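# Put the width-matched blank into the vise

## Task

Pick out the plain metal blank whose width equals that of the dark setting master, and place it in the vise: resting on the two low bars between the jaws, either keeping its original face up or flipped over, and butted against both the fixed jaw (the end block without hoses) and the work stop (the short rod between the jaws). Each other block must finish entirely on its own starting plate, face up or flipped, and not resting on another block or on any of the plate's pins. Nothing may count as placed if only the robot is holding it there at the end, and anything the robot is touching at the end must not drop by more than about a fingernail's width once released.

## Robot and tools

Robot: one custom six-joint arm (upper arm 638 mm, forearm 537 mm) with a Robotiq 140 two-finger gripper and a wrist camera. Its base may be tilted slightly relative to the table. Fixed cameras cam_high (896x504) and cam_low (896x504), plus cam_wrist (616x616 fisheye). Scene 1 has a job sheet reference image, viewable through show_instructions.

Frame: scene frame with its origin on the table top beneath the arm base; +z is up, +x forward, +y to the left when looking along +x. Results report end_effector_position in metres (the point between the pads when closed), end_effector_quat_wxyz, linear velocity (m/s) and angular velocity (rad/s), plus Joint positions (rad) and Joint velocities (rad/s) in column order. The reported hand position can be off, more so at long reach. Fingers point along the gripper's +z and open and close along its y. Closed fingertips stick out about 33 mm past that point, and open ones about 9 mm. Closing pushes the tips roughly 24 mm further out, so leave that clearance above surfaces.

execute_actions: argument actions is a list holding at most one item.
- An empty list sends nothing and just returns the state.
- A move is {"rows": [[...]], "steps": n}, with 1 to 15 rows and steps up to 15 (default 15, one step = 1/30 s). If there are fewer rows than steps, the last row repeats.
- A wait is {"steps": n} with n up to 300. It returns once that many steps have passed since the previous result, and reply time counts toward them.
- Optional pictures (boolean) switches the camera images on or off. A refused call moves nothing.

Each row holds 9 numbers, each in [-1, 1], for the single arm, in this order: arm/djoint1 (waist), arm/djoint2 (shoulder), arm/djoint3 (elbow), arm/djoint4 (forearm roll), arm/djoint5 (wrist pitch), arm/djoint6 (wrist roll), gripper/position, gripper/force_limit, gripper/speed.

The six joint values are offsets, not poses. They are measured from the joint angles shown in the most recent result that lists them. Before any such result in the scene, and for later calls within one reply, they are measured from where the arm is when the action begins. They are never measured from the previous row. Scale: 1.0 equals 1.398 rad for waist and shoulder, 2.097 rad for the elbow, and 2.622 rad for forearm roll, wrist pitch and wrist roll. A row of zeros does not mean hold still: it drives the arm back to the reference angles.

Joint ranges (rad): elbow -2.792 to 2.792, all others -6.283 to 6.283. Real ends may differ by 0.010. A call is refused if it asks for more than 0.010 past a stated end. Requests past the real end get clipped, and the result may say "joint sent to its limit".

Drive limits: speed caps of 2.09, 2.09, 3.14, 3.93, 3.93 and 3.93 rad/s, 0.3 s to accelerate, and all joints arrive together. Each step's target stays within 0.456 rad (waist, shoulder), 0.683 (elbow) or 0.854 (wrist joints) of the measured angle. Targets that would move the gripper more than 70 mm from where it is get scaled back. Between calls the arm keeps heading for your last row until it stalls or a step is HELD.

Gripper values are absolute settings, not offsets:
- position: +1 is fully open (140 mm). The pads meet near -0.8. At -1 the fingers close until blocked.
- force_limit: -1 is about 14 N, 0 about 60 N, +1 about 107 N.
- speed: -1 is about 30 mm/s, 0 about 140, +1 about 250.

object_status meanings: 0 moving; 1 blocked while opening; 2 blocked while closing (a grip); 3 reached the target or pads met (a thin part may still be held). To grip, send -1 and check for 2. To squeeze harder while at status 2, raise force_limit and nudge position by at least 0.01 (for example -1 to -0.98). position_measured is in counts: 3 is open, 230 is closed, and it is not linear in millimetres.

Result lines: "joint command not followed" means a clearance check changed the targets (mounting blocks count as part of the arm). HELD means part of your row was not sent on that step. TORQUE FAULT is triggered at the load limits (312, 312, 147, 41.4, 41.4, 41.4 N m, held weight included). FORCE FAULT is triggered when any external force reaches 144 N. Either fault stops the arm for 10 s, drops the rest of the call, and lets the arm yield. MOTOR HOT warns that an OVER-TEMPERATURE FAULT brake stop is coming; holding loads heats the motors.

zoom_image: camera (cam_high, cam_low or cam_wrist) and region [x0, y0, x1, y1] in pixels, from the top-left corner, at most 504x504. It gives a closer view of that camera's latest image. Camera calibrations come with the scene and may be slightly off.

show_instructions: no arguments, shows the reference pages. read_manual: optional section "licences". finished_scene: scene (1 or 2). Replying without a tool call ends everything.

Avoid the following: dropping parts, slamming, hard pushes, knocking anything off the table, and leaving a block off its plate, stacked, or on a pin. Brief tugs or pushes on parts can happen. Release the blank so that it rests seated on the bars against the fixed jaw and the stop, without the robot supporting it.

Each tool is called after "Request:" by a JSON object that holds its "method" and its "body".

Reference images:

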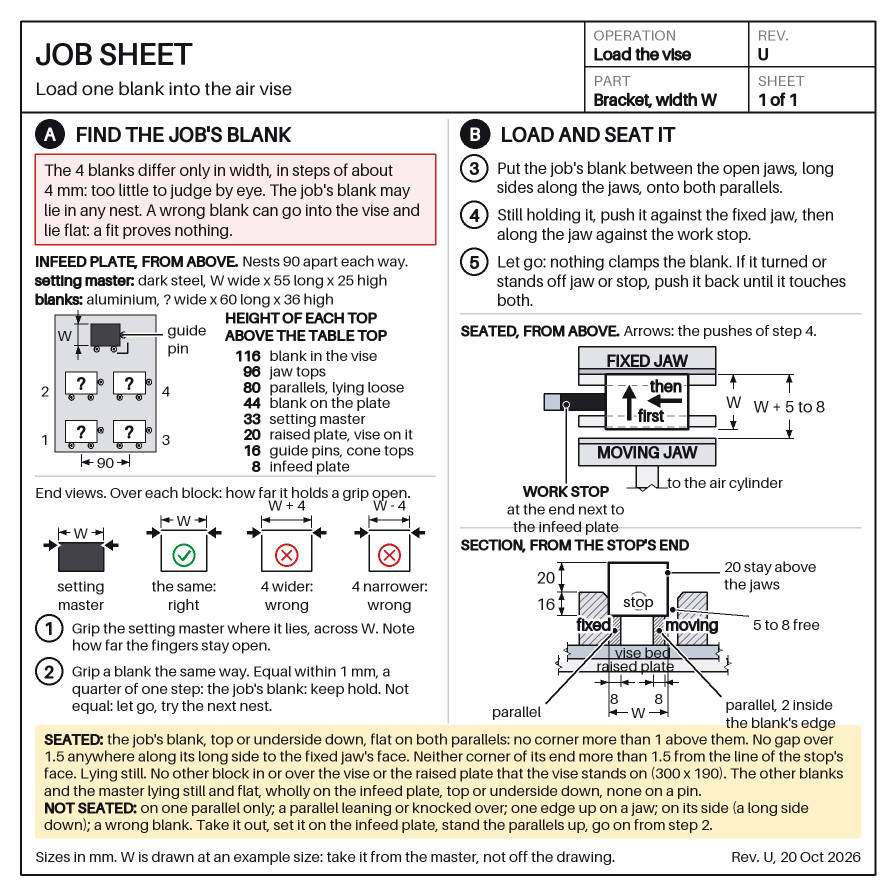

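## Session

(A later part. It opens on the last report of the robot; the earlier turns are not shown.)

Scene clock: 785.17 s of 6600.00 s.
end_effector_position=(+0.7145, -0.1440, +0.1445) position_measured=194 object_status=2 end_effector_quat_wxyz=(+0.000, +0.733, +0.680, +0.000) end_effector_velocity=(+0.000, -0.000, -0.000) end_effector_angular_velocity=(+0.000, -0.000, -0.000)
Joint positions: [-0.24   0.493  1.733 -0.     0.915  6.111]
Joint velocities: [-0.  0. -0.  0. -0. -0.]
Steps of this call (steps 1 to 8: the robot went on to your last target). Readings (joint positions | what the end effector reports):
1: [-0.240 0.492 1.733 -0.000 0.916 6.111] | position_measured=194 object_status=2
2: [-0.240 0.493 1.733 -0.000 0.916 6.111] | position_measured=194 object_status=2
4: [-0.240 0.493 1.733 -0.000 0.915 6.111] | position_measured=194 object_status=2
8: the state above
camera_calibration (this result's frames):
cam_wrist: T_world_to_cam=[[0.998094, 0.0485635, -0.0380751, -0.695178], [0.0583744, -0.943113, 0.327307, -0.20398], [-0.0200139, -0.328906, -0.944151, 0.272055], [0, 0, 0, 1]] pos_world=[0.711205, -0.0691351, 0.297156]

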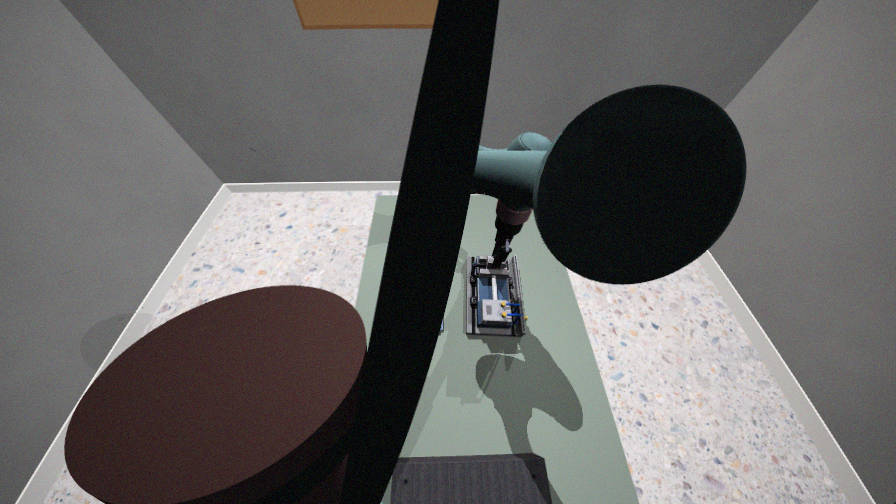

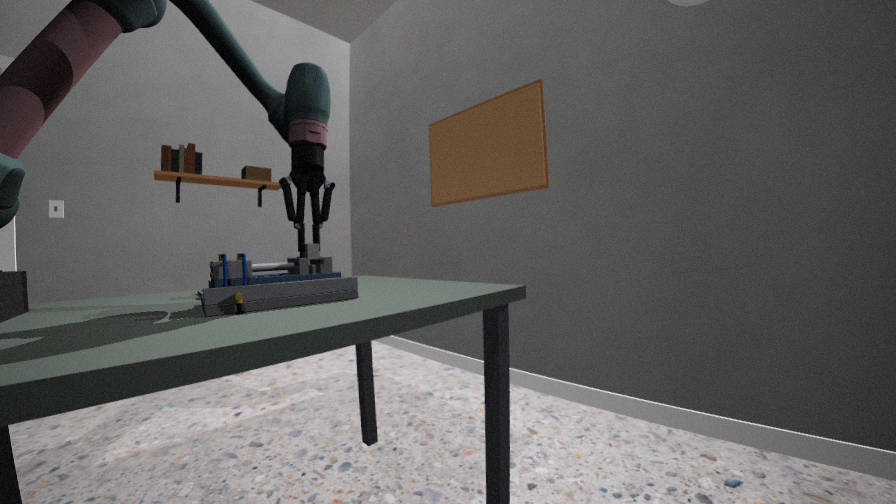

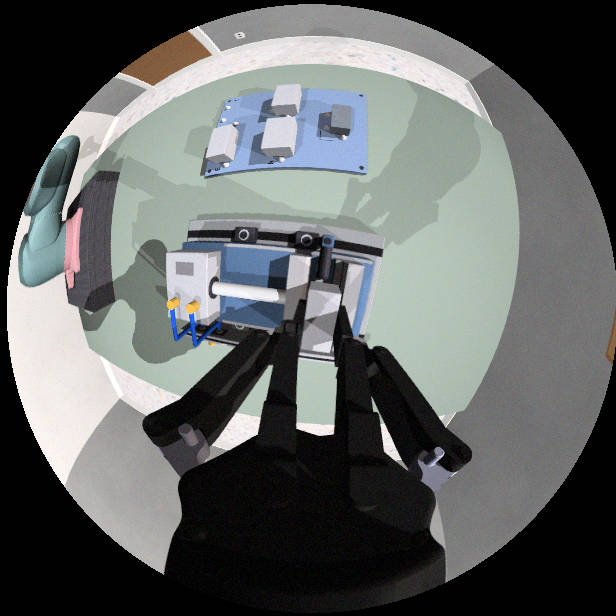

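Request:
{"method": "execute_actions", "body": {"actions": [{"rows": [[0,0.0006,0.0003,0,-0.0006,0,-0.98,0.6,-0.6],[0,0.0014,0.00065,0,-0.00127,0,-0.98,0.6,-0.6],[0,0.0022,0.00102,0,-0.00199,0,-0.98,0.6,-0.6],[0,0.003,0.00139,0,-0.00271,0,-0.98,0.6,-0.6],[0,0.0038,0.00176,0,-0.00344,0,-0.98,0.6,-0.6],[0,0.0046,0.00213,0,-0.00416,0,-0.98,0.6,-0.6],[0,0.0054,0.00251,0,-0.00488,0,-0.98,0.6,-0.6],[0,0.0061,0.00283,0,-0.00552,0,-0.98,0.6,-0.6],[0,0.0067,0.00311,0,-0.00606,0,-0.98,0.6,-0.6],[0,0.0072,0.00334,0,-0.00651,0,-0.98,0.6,-0.6],[0,0.0075,0.00348,0,-0.00678,0,-0.98,0.6,-0.6],[0,0.0077,0.00357,0,-0.00696,0,-0.98,0.6,-0.6]], "steps": 15}], "pictures": false}}

Request:
{"method": "execute_actions", "body": {"actions": [{"steps": 6}]}}

Request:
{"method": "zoom_image", "body": {"camera": "cam_wrist", "region": [290, 245, 360, 310]}}

Request:
{"method": "zoom_image", "body": {"camera": "cam_low", "region": [290, 235, 340, 285]}}

Scene clock: 804.77 s of 6600.00 s.
end_effector_position=(+0.7145, -0.1441, +0.1336) position_measured=194 object_status=2 end_effector_quat_wxyz=(+0.000, +0.733, +0.680, +0.000) end_effector_velocity=(-0.000, +0.000, -0.002) end_effector_angular_velocity=(+0.000, +0.001, +0.000)
Joint positions: [-0.24   0.503  1.74  -0.     0.897  6.111]
Joint velocities: [ 0.     0.002  0.002 -0.    -0.004 -0.   ]
Steps of this call (steps 1 to 15: the robot went on to your last target; steps 16 to 90: nothing new was sent; then 16.10 s passed at rest; steps 91 to 105: all 15 steps of this action). Readings (joint positions | what the end effector reports):
91: [-0.240 0.493 1.733 -0.000 0.915 6.111] | position_measured=194 object_status=2
92: [-0.240 0.493 1.733 -0.000 0.915 6.111] | position_measured=194 object_status=2
94: [-0.240 0.495 1.734 -0.000 0.912 6.111] | position_measured=194 object_status=2
98: [-0.240 0.499 1.737 -0.000 0.904 6.111] | position_measured=194 object_status=2
105: the state above

Scene clock: 804.97 s of 6600.00 s.
end_effector_position=(+0.7145, -0.1441, +0.1335) position_measured=194 object_status=2 end_effector_quat_wxyz=(+0.000, +0.733, +0.680, +0.000) end_effector_velocity=(-0.000, -0.000, -0.001) end_effector_angular_velocity=(+0.000, +0.001, -0.001)
Joint positions: [-0.24   0.503  1.74  -0.     0.897  6.111]
Joint velocities: [-0.001  0.001  0.     0.    -0.     0.   ]
Steps of this call (steps 1 to 6: the robot went on to your last target). Readings (joint positions | what the end effector reports):
1: [-0.240 0.503 1.740 -0.000 0.897 6.111] | position_measured=194 object_status=2
2: [-0.240 0.503 1.740 -0.000 0.897 6.111] | position_measured=194 object_status=2
4: [-0.240 0.503 1.740 -0.000 0.897 6.111] | position_measured=194 object_status=2
6: the state above
camera_calibration (this result's frames):
cam_wrist: T_world_to_cam=[[0.998092, 0.0485982, -0.038085, -0.695582], [0.0584113, -0.943097, 0.327348, -0.20042], [-0.0200093, -0.328948, -0.944136, 0.261659], [0, 0, 0, 1]] pos_world=[0.711197, -0.0691394, 0.286158]

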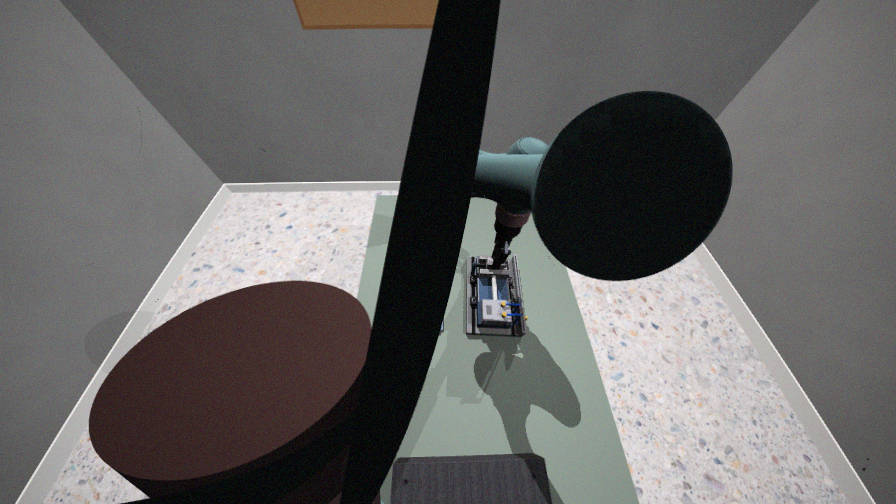

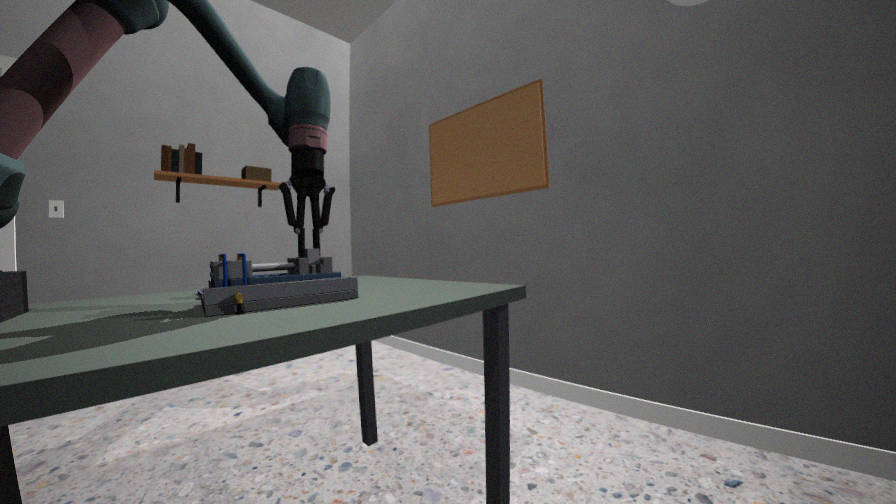

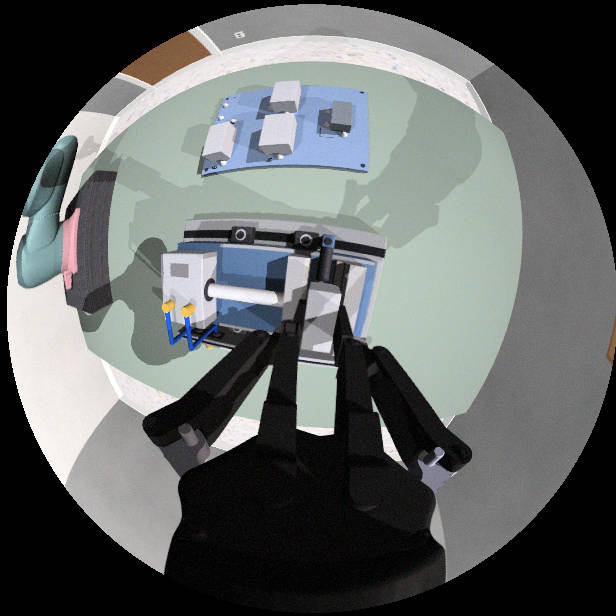

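Region (290, 245, 360, 310) of cam_wrist's 616x616 image, scaled by 7.200, with more detail than that image has; it fills the top 468 rows of this view, and the rest is white.

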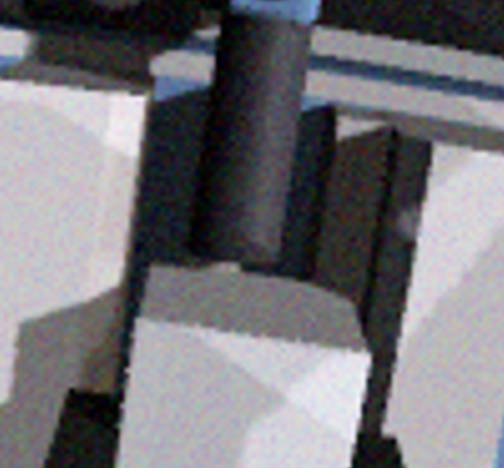

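Region (290, 235, 340, 285) of cam_low's 896x504 image, scaled by 10.080, with more detail than that image has.

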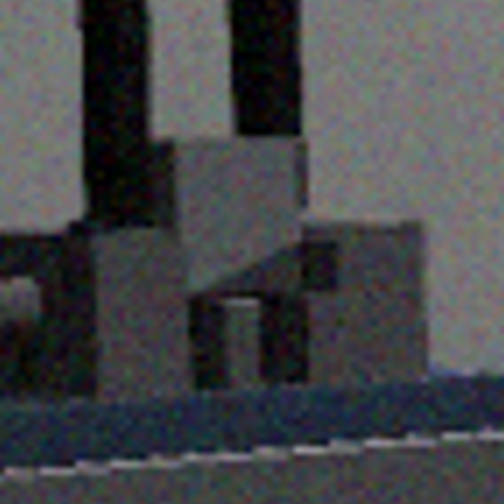

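Request:
{"method": "execute_actions", "body": {"actions": [{"rows": [[0.00005,0.00027,-0.00031,0,0.0001,0.00003,-0.98,0.6,-0.6],[0.0001,0.00053,-0.00061,0,0.00021,0.00005,-0.98,0.6,-0.6],[0.00015,0.0008,-0.00092,0,0.00031,0.00008,-0.98,0.6,-0.6],[0.0002,0.00106,-0.00122,0,0.00041,0.00011,-0.98,0.6,-0.6],[0.00025,0.00133,-0.00153,0,0.00052,0.00013,-0.98,0.6,-0.6],[0.0003,0.00159,-0.00184,0,0.00062,0.00016,-0.98,0.6,-0.6],[0.00035,0.00186,-0.00214,0,0.00072,0.00019,-0.98,0.6,-0.6],[0.0004,0.00212,-0.00245,0,0.00083,0.00021,-0.98,0.6,-0.6],[0.00043,0.00228,-0.00263,0,0.00089,0.00023,-0.98,0.6,-0.6],[0.00046,0.00244,-0.00282,0,0.00095,0.00024,-0.98,0.6,-0.6],[0.00048,0.00255,-0.00294,0,0.001,0.00026,-0.98,0.6,-0.6],[0.0005,0.00265,-0.00306,0,0.00104,0.00027,-0.98,0.6,-0.6]], "steps": 15}], "pictures": false}}

Request:
{"method": "execute_actions", "body": {"actions": [{"steps": 8}]}}

Request:
{"method": "zoom_image", "body": {"camera": "cam_wrist", "region": [290, 245, 360, 310]}}

Request:
{"method": "zoom_image", "body": {"camera": "cam_low", "region": [290, 235, 340, 285]}}

Scene clock: 837.17 s of 6600.00 s.
end_effector_position=(+0.7173, -0.1442, +0.1335) position_measured=194 object_status=2 end_effector_quat_wxyz=(+0.000, +0.733, +0.680, +0.000) end_effector_velocity=(+0.001, -0.001, +0.001) end_effector_angular_velocity=(-0.001, -0.002, -0.002)
Joint positions: [-0.239  0.507  1.734 -0.     0.9    6.112]
Joint velocities: [-0.002 -0.    -0.002 -0.    -0.     0.   ]
Steps of this call (steps 1 to 15: the robot went on to your last target; steps 16 to 90: nothing new was sent; then 28.70 s passed at rest; steps 91 to 105: all 15 steps of this action). Readings (joint positions | what the end effector reports):
91: [-0.240 0.503 1.740 -0.000 0.897 6.111] | position_measured=194 object_status=2
92: [-0.240 0.504 1.740 -0.000 0.897 6.111] | position_measured=194 object_status=2
94: [-0.240 0.504 1.740 -0.000 0.897 6.111] | position_measured=194 object_status=2
98: [-0.239 0.506 1.737 -0.000 0.899 6.112] | position_measured=194 object_status=2
105: the state above

Scene clock: 837.43 s of 6600.00 s.
end_effector_position=(+0.7174, -0.1442, +0.1335) position_measured=194 object_status=2 end_effector_quat_wxyz=(+0.000, +0.733, +0.680, +0.000) end_effector_velocity=(-0.000, -0.000, -0.000) end_effector_angular_velocity=(+0.000, +0.000, -0.001)
Joint positions: [-0.239  0.507  1.734 -0.     0.9    6.112]
Joint velocities: [-0.001  0.001  0.     0.    -0.     0.   ]
Steps of this call (steps 1 to 8: the robot went on to your last target). Readings (joint positions | what the end effector reports):
1: [-0.239 0.507 1.734 -0.000 0.900 6.112] | position_measured=194 object_status=2
2: [-0.239 0.507 1.734 -0.000 0.900 6.112] | position_measured=194 object_status=2
4: [-0.239 0.507 1.734 -0.000 0.900 6.112] | position_measured=194 object_status=2
8: the state above
camera_calibration (this result's frames):
cam_wrist: T_world_to_cam=[[0.998089, 0.0485571, -0.0382266, -0.698481], [0.0584172, -0.943127, 0.327261, -0.200764], [-0.0201618, -0.328868, -0.944161, 0.261757], [0, 0, 0, 1]] pos_world=[0.714151, -0.0693467, 0.286142]

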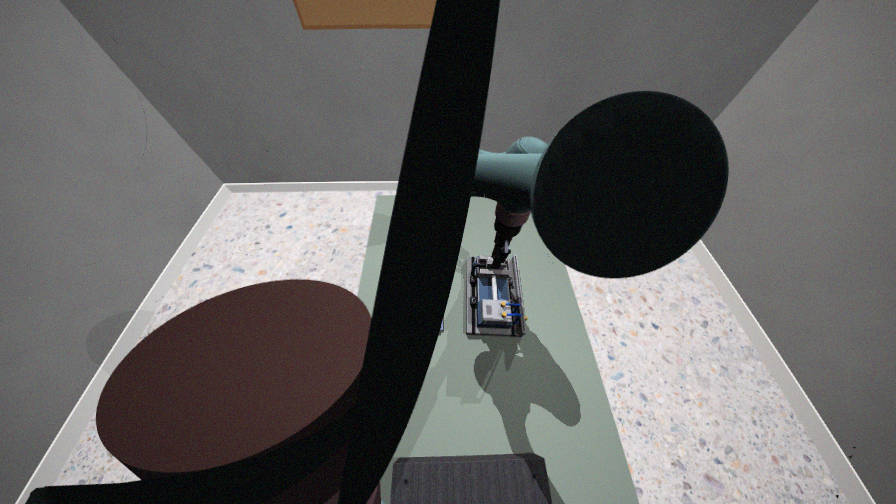

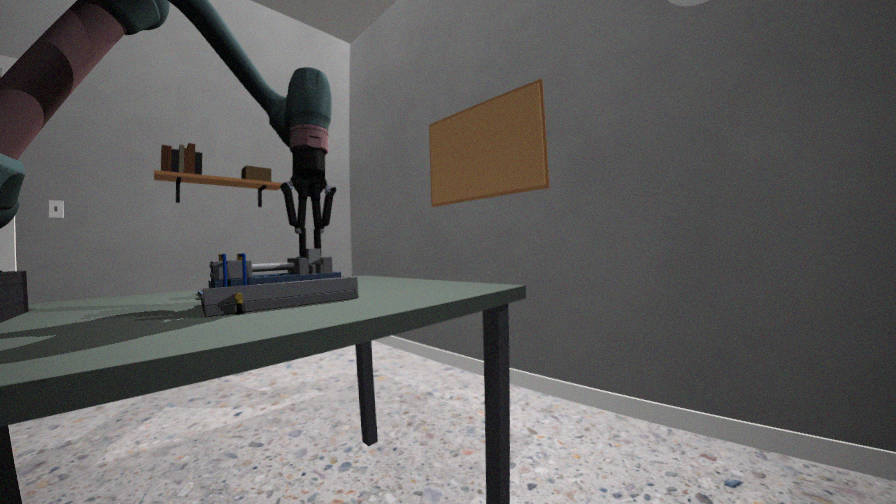

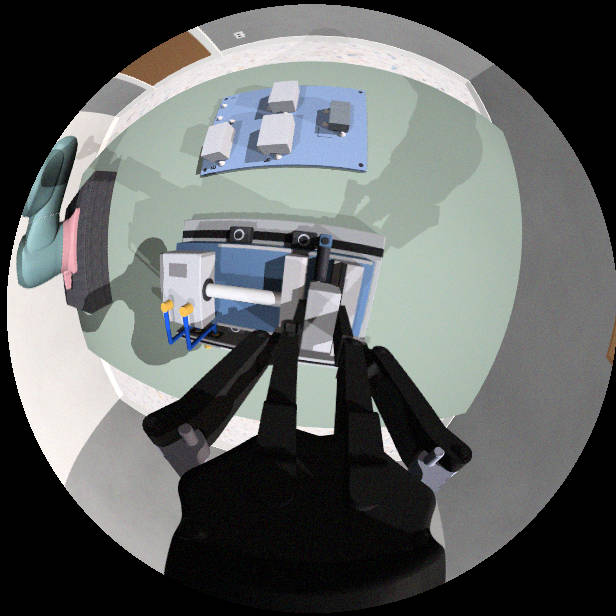

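Region (290, 245, 360, 310) of cam_wrist's 616x616 image, scaled by 7.200, with more detail than that image has; it fills the top 468 rows of this view, and the rest is white.

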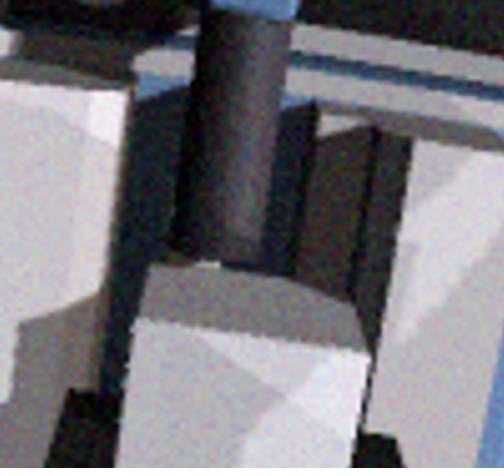

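Region (290, 235, 340, 285) of cam_low's 896x504 image, scaled by 10.080, with more detail than that image has.

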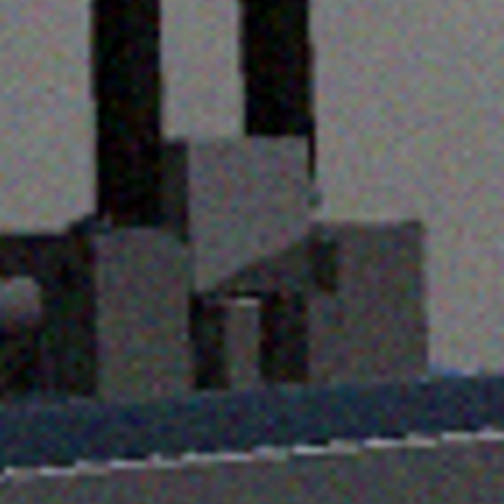

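Request:
{"method": "execute_actions", "body": {"actions": [{"rows": [[0.00039,-0.00004,0.00005,0,-0.00002,0.00021,-0.98,0.6,-0.6],[0.00077,-0.00009,0.0001,0,-0.00003,0.00041,-0.98,0.6,-0.6],[0.00116,-0.00013,0.00015,0,-0.00005,0.00062,-0.98,0.6,-0.6],[0.00154,-0.00018,0.0002,0,-0.00007,0.00082,-0.98,0.6,-0.6],[0.00193,-0.00022,0.00025,0,-0.00009,0.00103,-0.98,0.6,-0.6],[0.00232,-0.00026,0.0003,0,-0.0001,0.00123,-0.98,0.6,-0.6],[0.0027,-0.00031,0.00035,0,-0.00012,0.00144,-0.98,0.6,-0.6],[0.00301,-0.00034,0.0004,0,-0.00013,0.00161,-0.98,0.6,-0.6],[0.00328,-0.00037,0.00043,0,-0.00015,0.00175,-0.98,0.6,-0.6],[0.00351,-0.0004,0.00046,0,-0.00016,0.00187,-0.98,0.6,-0.6],[0.0037,-0.00042,0.00049,0,-0.00016,0.00198,-0.98,0.6,-0.6],[0.00386,-0.00044,0.00051,0,-0.00017,0.00206,-0.98,0.6,-0.6]], "steps": 15}], "pictures": false}}

Request:
{"method": "execute_actions", "body": {"actions": [{"steps": 8}]}}

Request:
{"method": "zoom_image", "body": {"camera": "cam_wrist", "region": [290, 245, 360, 310]}}

Scene clock: 861.07 s of 6600.00 s.
end_effector_position=(+0.7178, -0.1403, +0.1335) position_measured=194 object_status=2 end_effector_quat_wxyz=(+0.000, +0.733, +0.680, +0.000) end_effector_velocity=(-0.001, +0.001, -0.001) end_effector_angular_velocity=(+0.000, +0.002, +0.000)
Joint positions: [-0.234  0.507  1.735 -0.     0.899  6.117]
Joint velocities: [ 0.001  0.     0.001 -0.     0.     0.001]
Steps of this call (steps 1 to 15: the robot went on to your last target; steps 16 to 90: nothing new was sent; then 20.13 s passed at rest; steps 91 to 105: all 15 steps of this action). Readings (joint positions | what the end effector reports):
91: [-0.239 0.507 1.734 -0.000 0.900 6.112] | position_measured=194 object_status=2
92: [-0.239 0.507 1.734 -0.000 0.900 6.112] | position_measured=194 object_status=2
94: [-0.238 0.507 1.734 -0.000 0.900 6.113] | position_measured=194 object_status=2
98: [-0.236 0.507 1.734 -0.000 0.900 6.115] | position_measured=194 object_status=2
105: the state above

Scene clock: 861.33 s of 6600.00 s.
end_effector_position=(+0.7177, -0.1403, +0.1335) position_measured=194 object_status=2 end_effector_quat_wxyz=(+0.000, +0.733, +0.680, +0.000) end_effector_velocity=(+0.000, +0.000, +0.000) end_effector_angular_velocity=(+0.000, +0.000, +0.000)
Joint positions: [-0.234  0.507  1.735 -0.     0.899  6.117]
Joint velocities: [ 0.  0. -0.  0.  0.  0.]
Steps of this call (steps 1 to 8: the robot went on to your last target). Readings (joint positions | what the end effector reports):
1: [-0.234 0.507 1.735 -0.000 0.899 6.117] | position_measured=194 object_status=2
2: [-0.234 0.507 1.735 -0.000 0.899 6.117] | position_measured=194 object_status=2
4: [-0.234 0.507 1.735 -0.000 0.899 6.117] | position_measured=194 object_status=2
8: the state above
camera_calibration (this result's frames):
cam_wrist: T_world_to_cam=[[0.998091, 0.0485534, -0.0381693, -0.698995], [0.0583951, -0.943123, 0.327274, -0.197011], [-0.0201081, -0.328878, -0.944158, 0.263043], [0, 0, 0, 1]] pos_world=[0.714454, -0.0653579, 0.286151]

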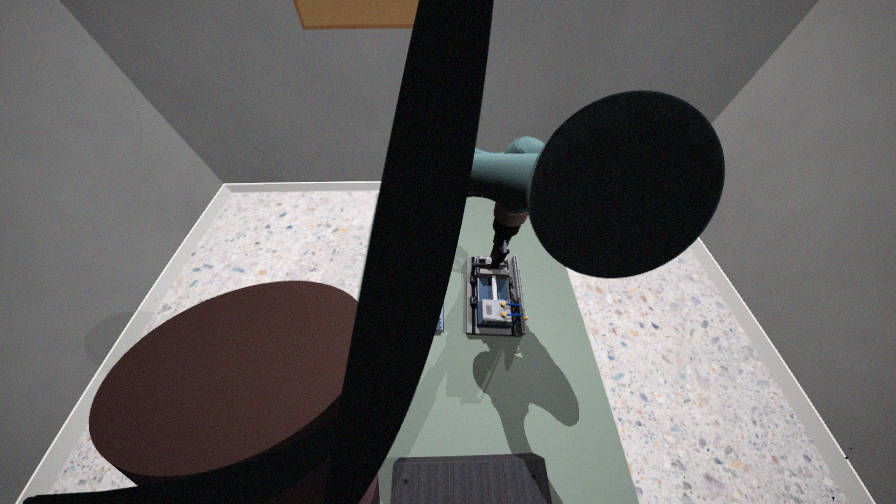

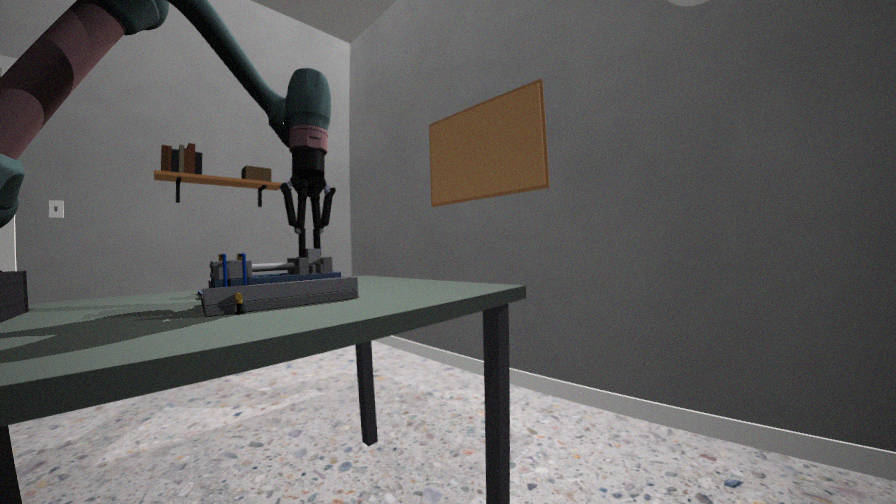

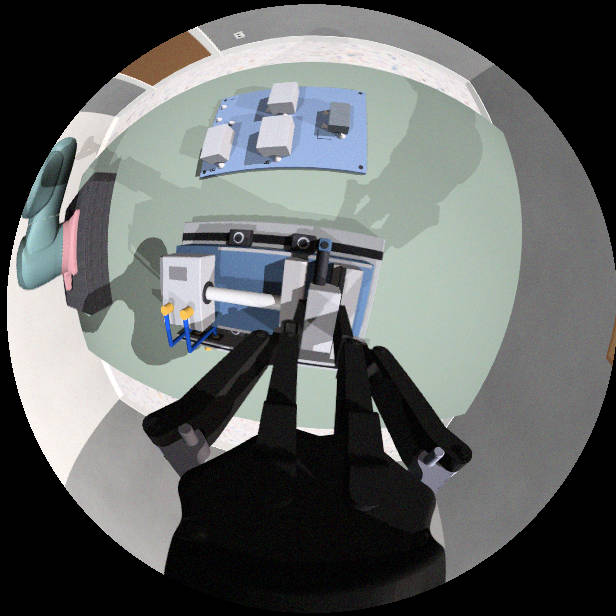

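Region (290, 245, 360, 310) of cam_wrist's 616x616 image, scaled by 7.200, with more detail than that image has; it fills the top 468 rows of this view, and the rest is white.

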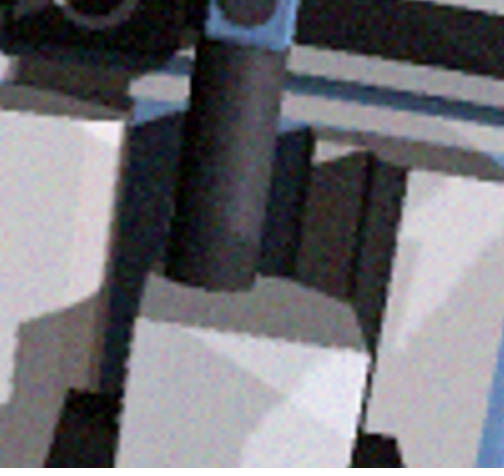

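Request:
{"method": "execute_actions", "body": {"actions": [{"rows": [[0.0001,-0.00001,0.00001,0,0,0.00005,-0.98,0.6,-0.6],[0.0002,-0.00002,0.00003,0,-0.00001,0.0001,-0.98,0.6,-0.6],[0.0003,-0.00003,0.00004,0,-0.00001,0.00016,-0.98,0.6,-0.6],[0.0004,-0.00005,0.00005,0,-0.00002,0.00021,-0.98,0.6,-0.6],[0.0005,-0.00006,0.00007,0,-0.00002,0.00027,-0.98,0.6,-0.6],[0.0006,-0.00007,0.00008,0,-0.00003,0.00032,-0.98,0.6,-0.6],[0.0007,-0.00008,0.00009,0,-0.00003,0.00037,-0.98,0.6,-0.6],[0.00077,-0.00009,0.0001,0,-0.00003,0.00041,-0.98,0.6,-0.6]], "steps": 15}]}}

Request:
{"method": "zoom_image", "body": {"camera": "cam_wrist", "region": [290, 245, 360, 310]}}

Scene clock: 875.10 s of 6600.00 s.
end_effector_position=(+0.7178, -0.1395, +0.1335) position_measured=194 object_status=2 end_effector_quat_wxyz=(+0.000, +0.733, +0.680, +0.000) end_effector_velocity=(-0.000, -0.001, -0.000) end_effector_angular_velocity=(-0.000, +0.000, -0.001)
Joint positions: [-0.233  0.506  1.735 -0.     0.899  6.118]
Joint velocities: [-0.001  0.     0.    -0.    -0.     0.001]
Steps of this call (steps 1 to 15: the robot went on to your last target; steps 16 to 90: nothing new was sent; then 10.27 s passed at rest; steps 91 to 105: all 15 steps of this action). Readings (joint positions | what the end effector reports):
91: [-0.234 0.507 1.735 -0.000 0.899 6.117] | position_measured=194 object_status=2
92: [-0.234 0.507 1.735 -0.000 0.899 6.117] | position_measured=194 object_status=2
94: [-0.233 0.507 1.735 -0.000 0.899 6.118] | position_measured=194 object_status=2
98: [-0.233 0.506 1.735 -0.000 0.899 6.118] | position_measured=194 object_status=2
105: the state above
camera_calibration (this result's frames):
cam_wrist: T_world_to_cam=[[0.998092, 0.0485234, -0.0381914, -0.699077], [0.0583739, -0.943128, 0.327266, -0.19627], [-0.0201393, -0.32887, -0.94416, 0.263334], [0, 0, 0, 1]] pos_world=[0.714504, -0.0645833, 0.286163]

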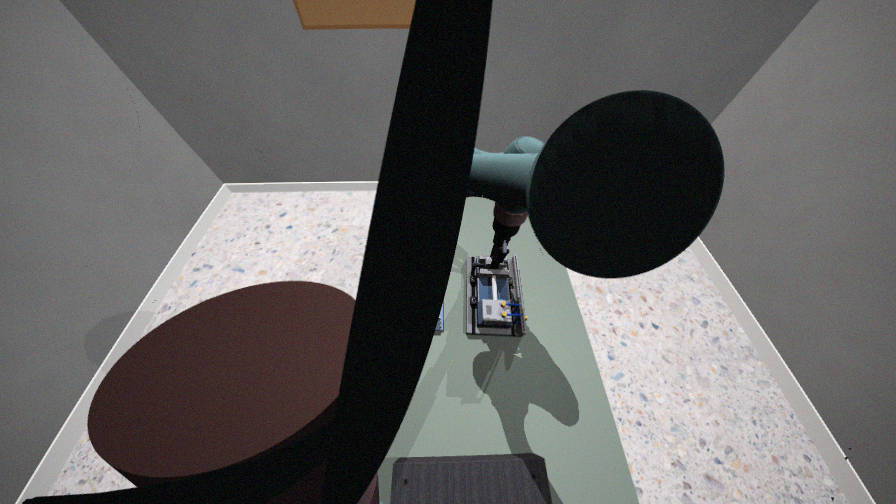

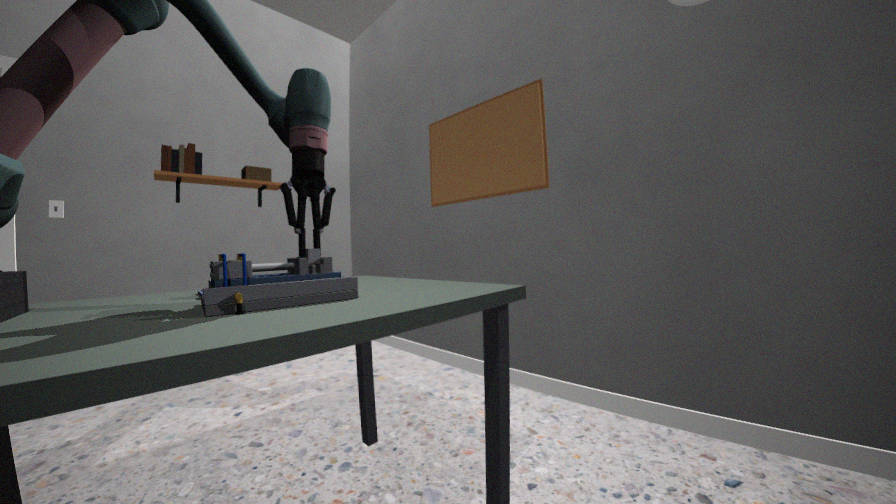

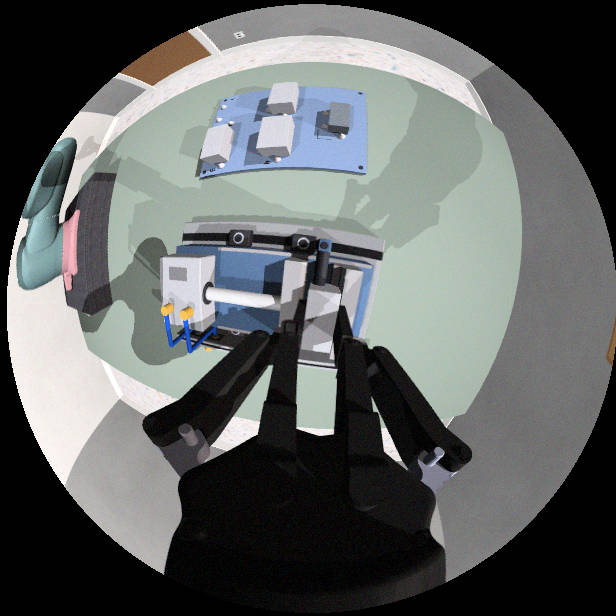

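Region (290, 245, 360, 310) of cam_wrist's 616x616 image, scaled by 7.200, with more detail than that image has; it fills the top 468 rows of this view, and the rest is white.

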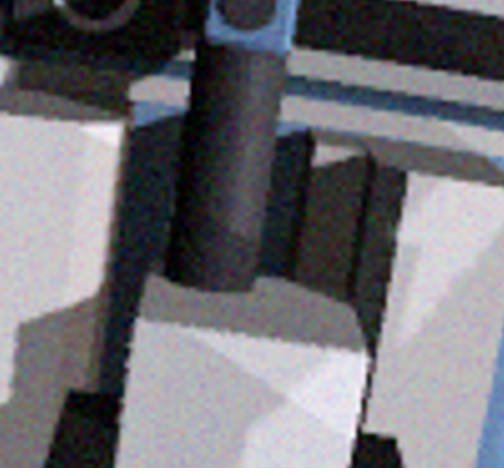

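Request:
{"method": "execute_actions", "body": {"actions": [{"rows": [[0,0.00011,0.00005,0,-0.0001,0,-0.98,0.6,-0.6],[0,0.00023,0.0001,0,-0.0002,0,-0.98,0.6,-0.6],[0,0.00034,0.00015,0,-0.0003,0,-0.98,0.6,-0.6],[0,0.00045,0.0002,0,-0.0004,0,-0.98,0.6,-0.6],[0,0.00057,0.00025,0,-0.00051,0,-0.98,0.6,-0.6],[0,0.00068,0.00031,0,-0.00061,0,-0.98,0.6,-0.6],[0,0.0008,0.00036,0,-0.00071,0,-0.98,0.6,-0.6],[0,0.00091,0.00041,0,-0.00081,0,-0.98,0.6,-0.6]], "steps": 15}]}}

Request:
{"method": "zoom_image", "body": {"camera": "cam_wrist", "region": [290, 245, 360, 310]}}

Request:
{"method": "zoom_image", "body": {"camera": "cam_low", "region": [290, 235, 340, 285]}}

Scene clock: 896.83 s of 6600.00 s.
end_effector_position=(+0.7178, -0.1395, +0.1324) position_measured=194 object_status=2 end_effector_quat_wxyz=(+0.000, +0.733, +0.680, +0.000) end_effector_velocity=(-0.000, -0.001, -0.000) end_effector_angular_velocity=(+0.000, +0.000, -0.001)
Joint positions: [-0.233  0.508  1.736 -0.     0.897  6.118]
Joint velocities: [-0.001  0.     0.001  0.    -0.    -0.   ]
Steps of this call (steps 1 to 15: the robot went on to your last target; steps 16 to 90: nothing new was sent; then 18.23 s passed at rest; steps 91 to 105: all 15 steps of this action). Readings (joint positions | what the end effector reports):
91: [-0.233 0.506 1.735 -0.000 0.899 6.118] | position_measured=194 object_status=2
92: [-0.233 0.506 1.735 -0.000 0.899 6.118] | position_measured=194 object_status=2
94: [-0.233 0.507 1.736 -0.000 0.899 6.118] | position_measured=194 object_status=2
98: [-0.233 0.507 1.736 -0.000 0.898 6.118] | position_measured=194 object_status=2
105: the state above
camera_calibration (this result's frames):
cam_wrist: T_world_to_cam=[[0.998096, 0.0485728, -0.0380096, -0.699206], [0.0583624, -0.943101, 0.327346, -0.195902], [-0.0199468, -0.328941, -0.94414, 0.262113], [0, 0, 0, 1]] pos_world=[0.714536, -0.0645736, 0.285023]

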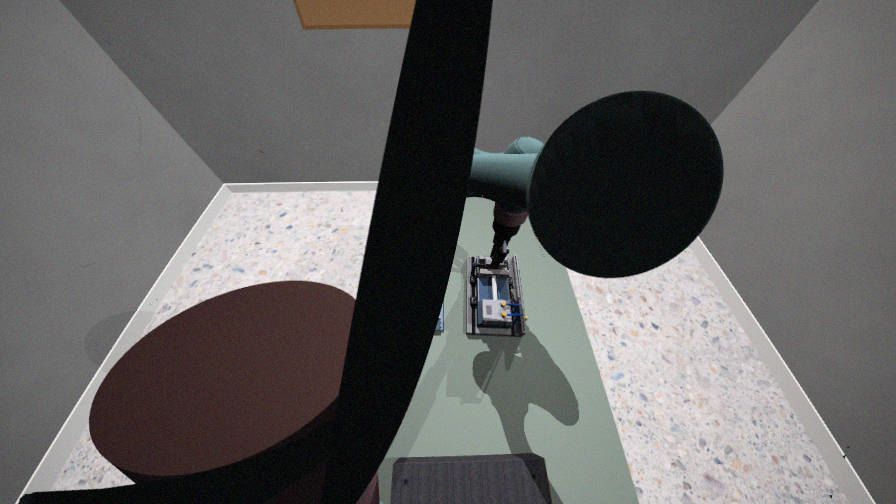

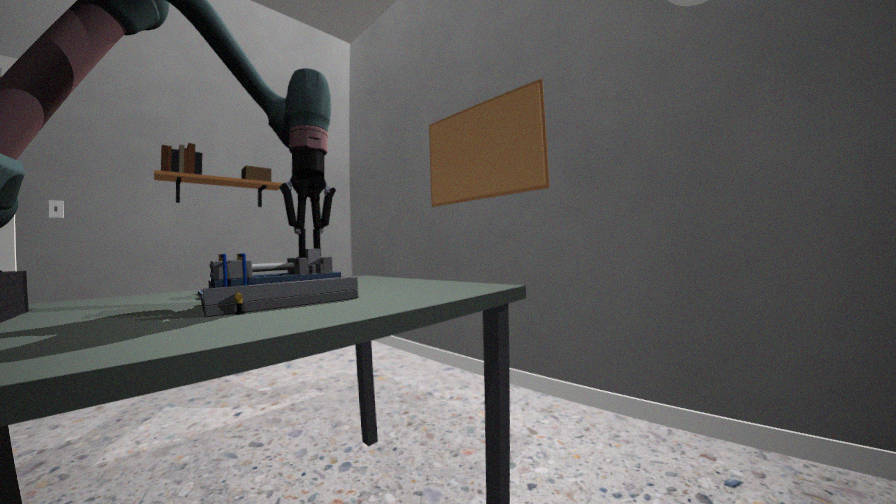

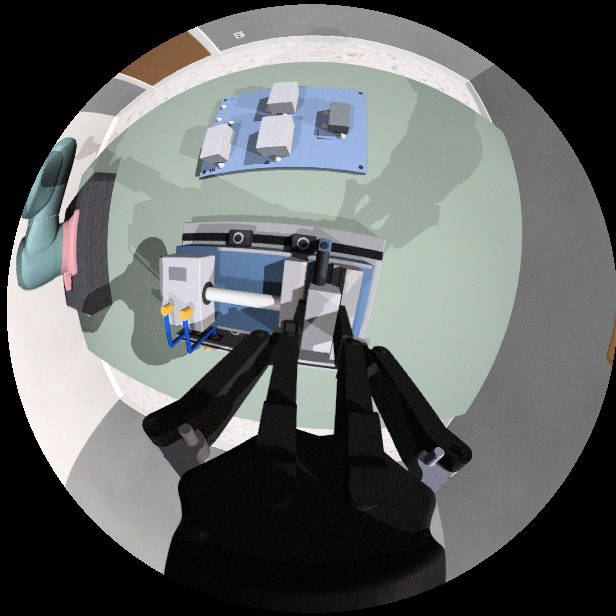

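Region (290, 245, 360, 310) of cam_wrist's 616x616 image, scaled by 7.200, with more detail than that image has; it fills the top 468 rows of this view, and the rest is white.

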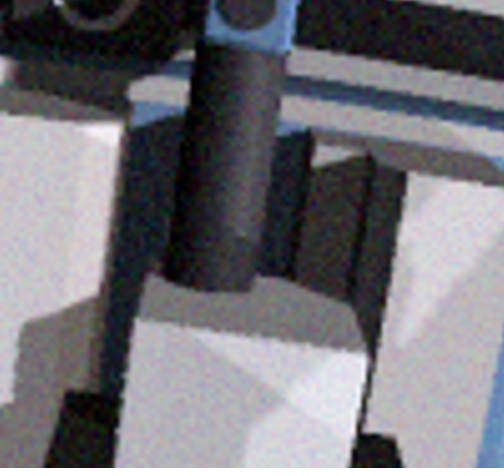

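Region (290, 235, 340, 285) of cam_low's 896x504 image, scaled by 10.080, with more detail than that image has.

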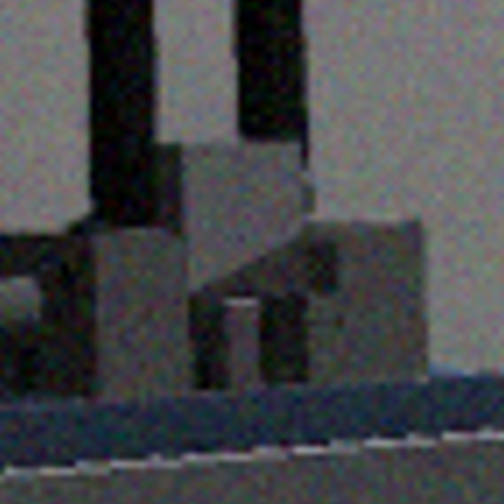

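Request:
{"method": "execute_actions", "body": {"actions": [{"rows": [[0,0,0,0,0,0,-0.2,0.0,-0.5]], "steps": 15}]}}

Request:
{"method": "zoom_image", "body": {"camera": "cam_wrist", "region": [275, 245, 375, 365]}}

Scene clock: 901.63 s of 6600.00 s.
end_effector_position=(+0.7178, -0.1395, +0.1323) position_measured=154 object_status=0 end_effector_quat_wxyz=(+0.000, +0.733, +0.680, +0.000) end_effector_velocity=(+0.001, -0.000, +0.001) end_effector_angular_velocity=(-0.000, -0.002, -0.000)
Joint positions: [-0.233  0.508  1.736 -0.     0.897  6.118]
Joint velocities: [ 0.    -0.    -0.002 -0.     0.     0.   ]
Steps of this call (steps 1 to 15: the robot went on to your last target; steps 16 to 90: nothing new was sent; then 1.30 s passed at rest; steps 91 to 105: all 15 steps of this action). Readings (joint positions | what the end effector reports):
91: [-0.233 0.508 1.736 -0.000 0.897 6.118] | position_measured=194 object_status=0
92: [-0.233 0.508 1.736 -0.000 0.897 6.118] | position_measured=194 object_status=0
94: [-0.233 0.508 1.737 0.001 0.896 6.118] | position_measured=183 object_status=0
98: [-0.233 0.508 1.737 0.000 0.897 6.118] | position_measured=164 object_status=0
105: the state above
camera_calibration (this result's frames):
cam_wrist: T_world_to_cam=[[0.998091, 0.0485813, -0.038132, -0.699118], [0.0584098, -0.943112, 0.327303, -0.195881], [-0.020062, -0.328906, -0.94415, 0.262152], [0, 0, 0, 1]] pos_world=[0.714484, -0.0645505, 0.284965]

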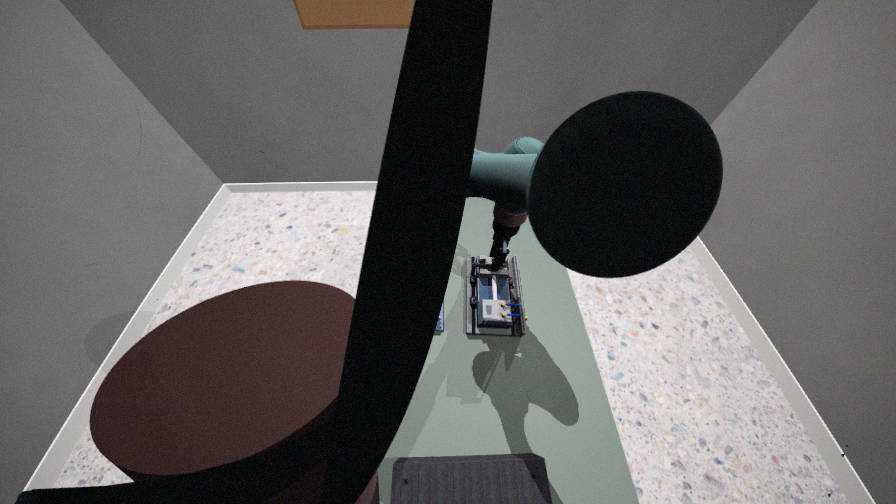

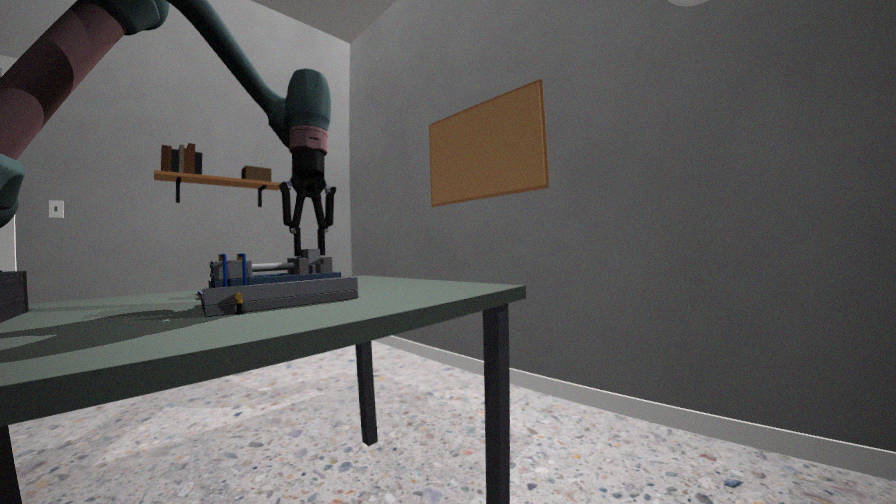

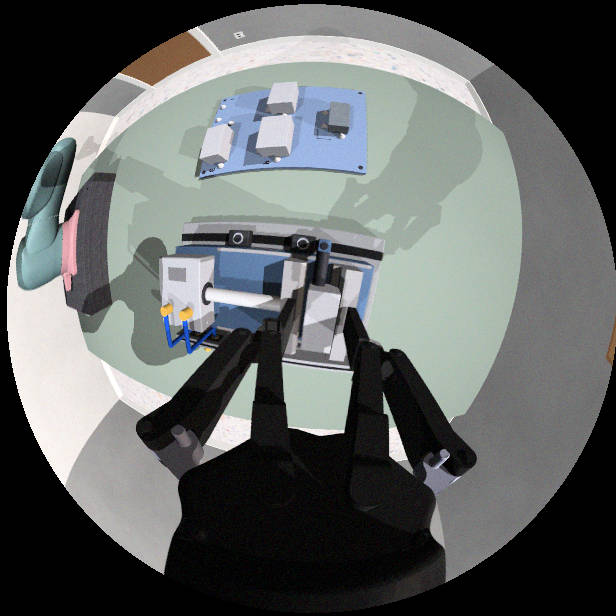

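Region (275, 245, 375, 365) of cam_wrist's 616x616 image, scaled by 4.200, with more detail than that image has.

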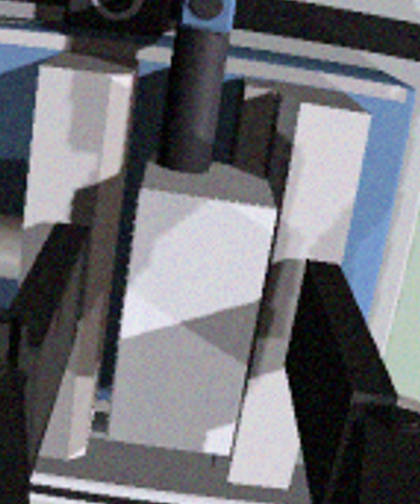

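Request:
{"method": "zoom_image", "body": {"camera": "cam_wrist", "region": [290, 245, 360, 310]}}

Request:
{"method": "zoom_image", "body": {"camera": "cam_low", "region": [290, 235, 340, 285]}}

Region (290, 245, 360, 310) of cam_wrist's 616x616 image, scaled by 7.200, with more detail than that image has; it fills the top 468 rows of this view, and the rest is white.

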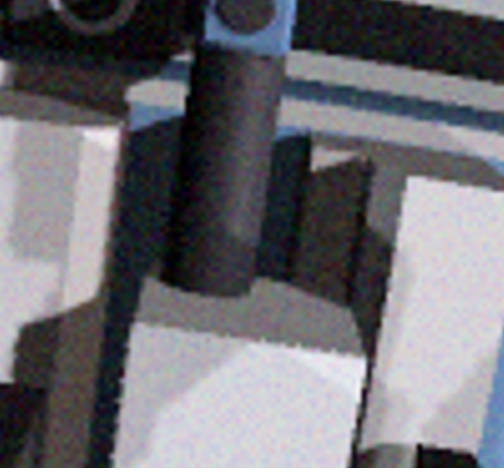

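Region (290, 235, 340, 285) of cam_low's 896x504 image, scaled by 10.080, with more detail than that image has.

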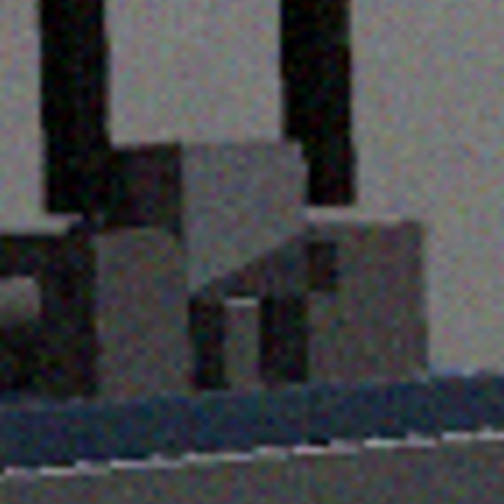

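Request:
{"method": "zoom_image", "body": {"camera": "cam_wrist", "region": [315, 285, 355, 360]}}

Region (315, 285, 355, 360) of cam_wrist's 616x616 image, scaled by 6.720, with more detail than that image has; it fills the left 269 columns of this view, and the rest is white.

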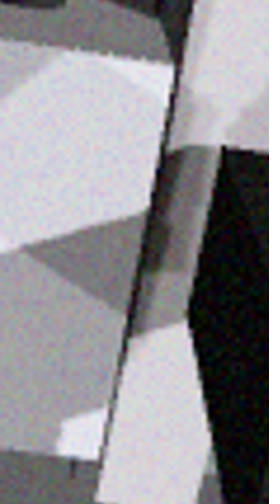

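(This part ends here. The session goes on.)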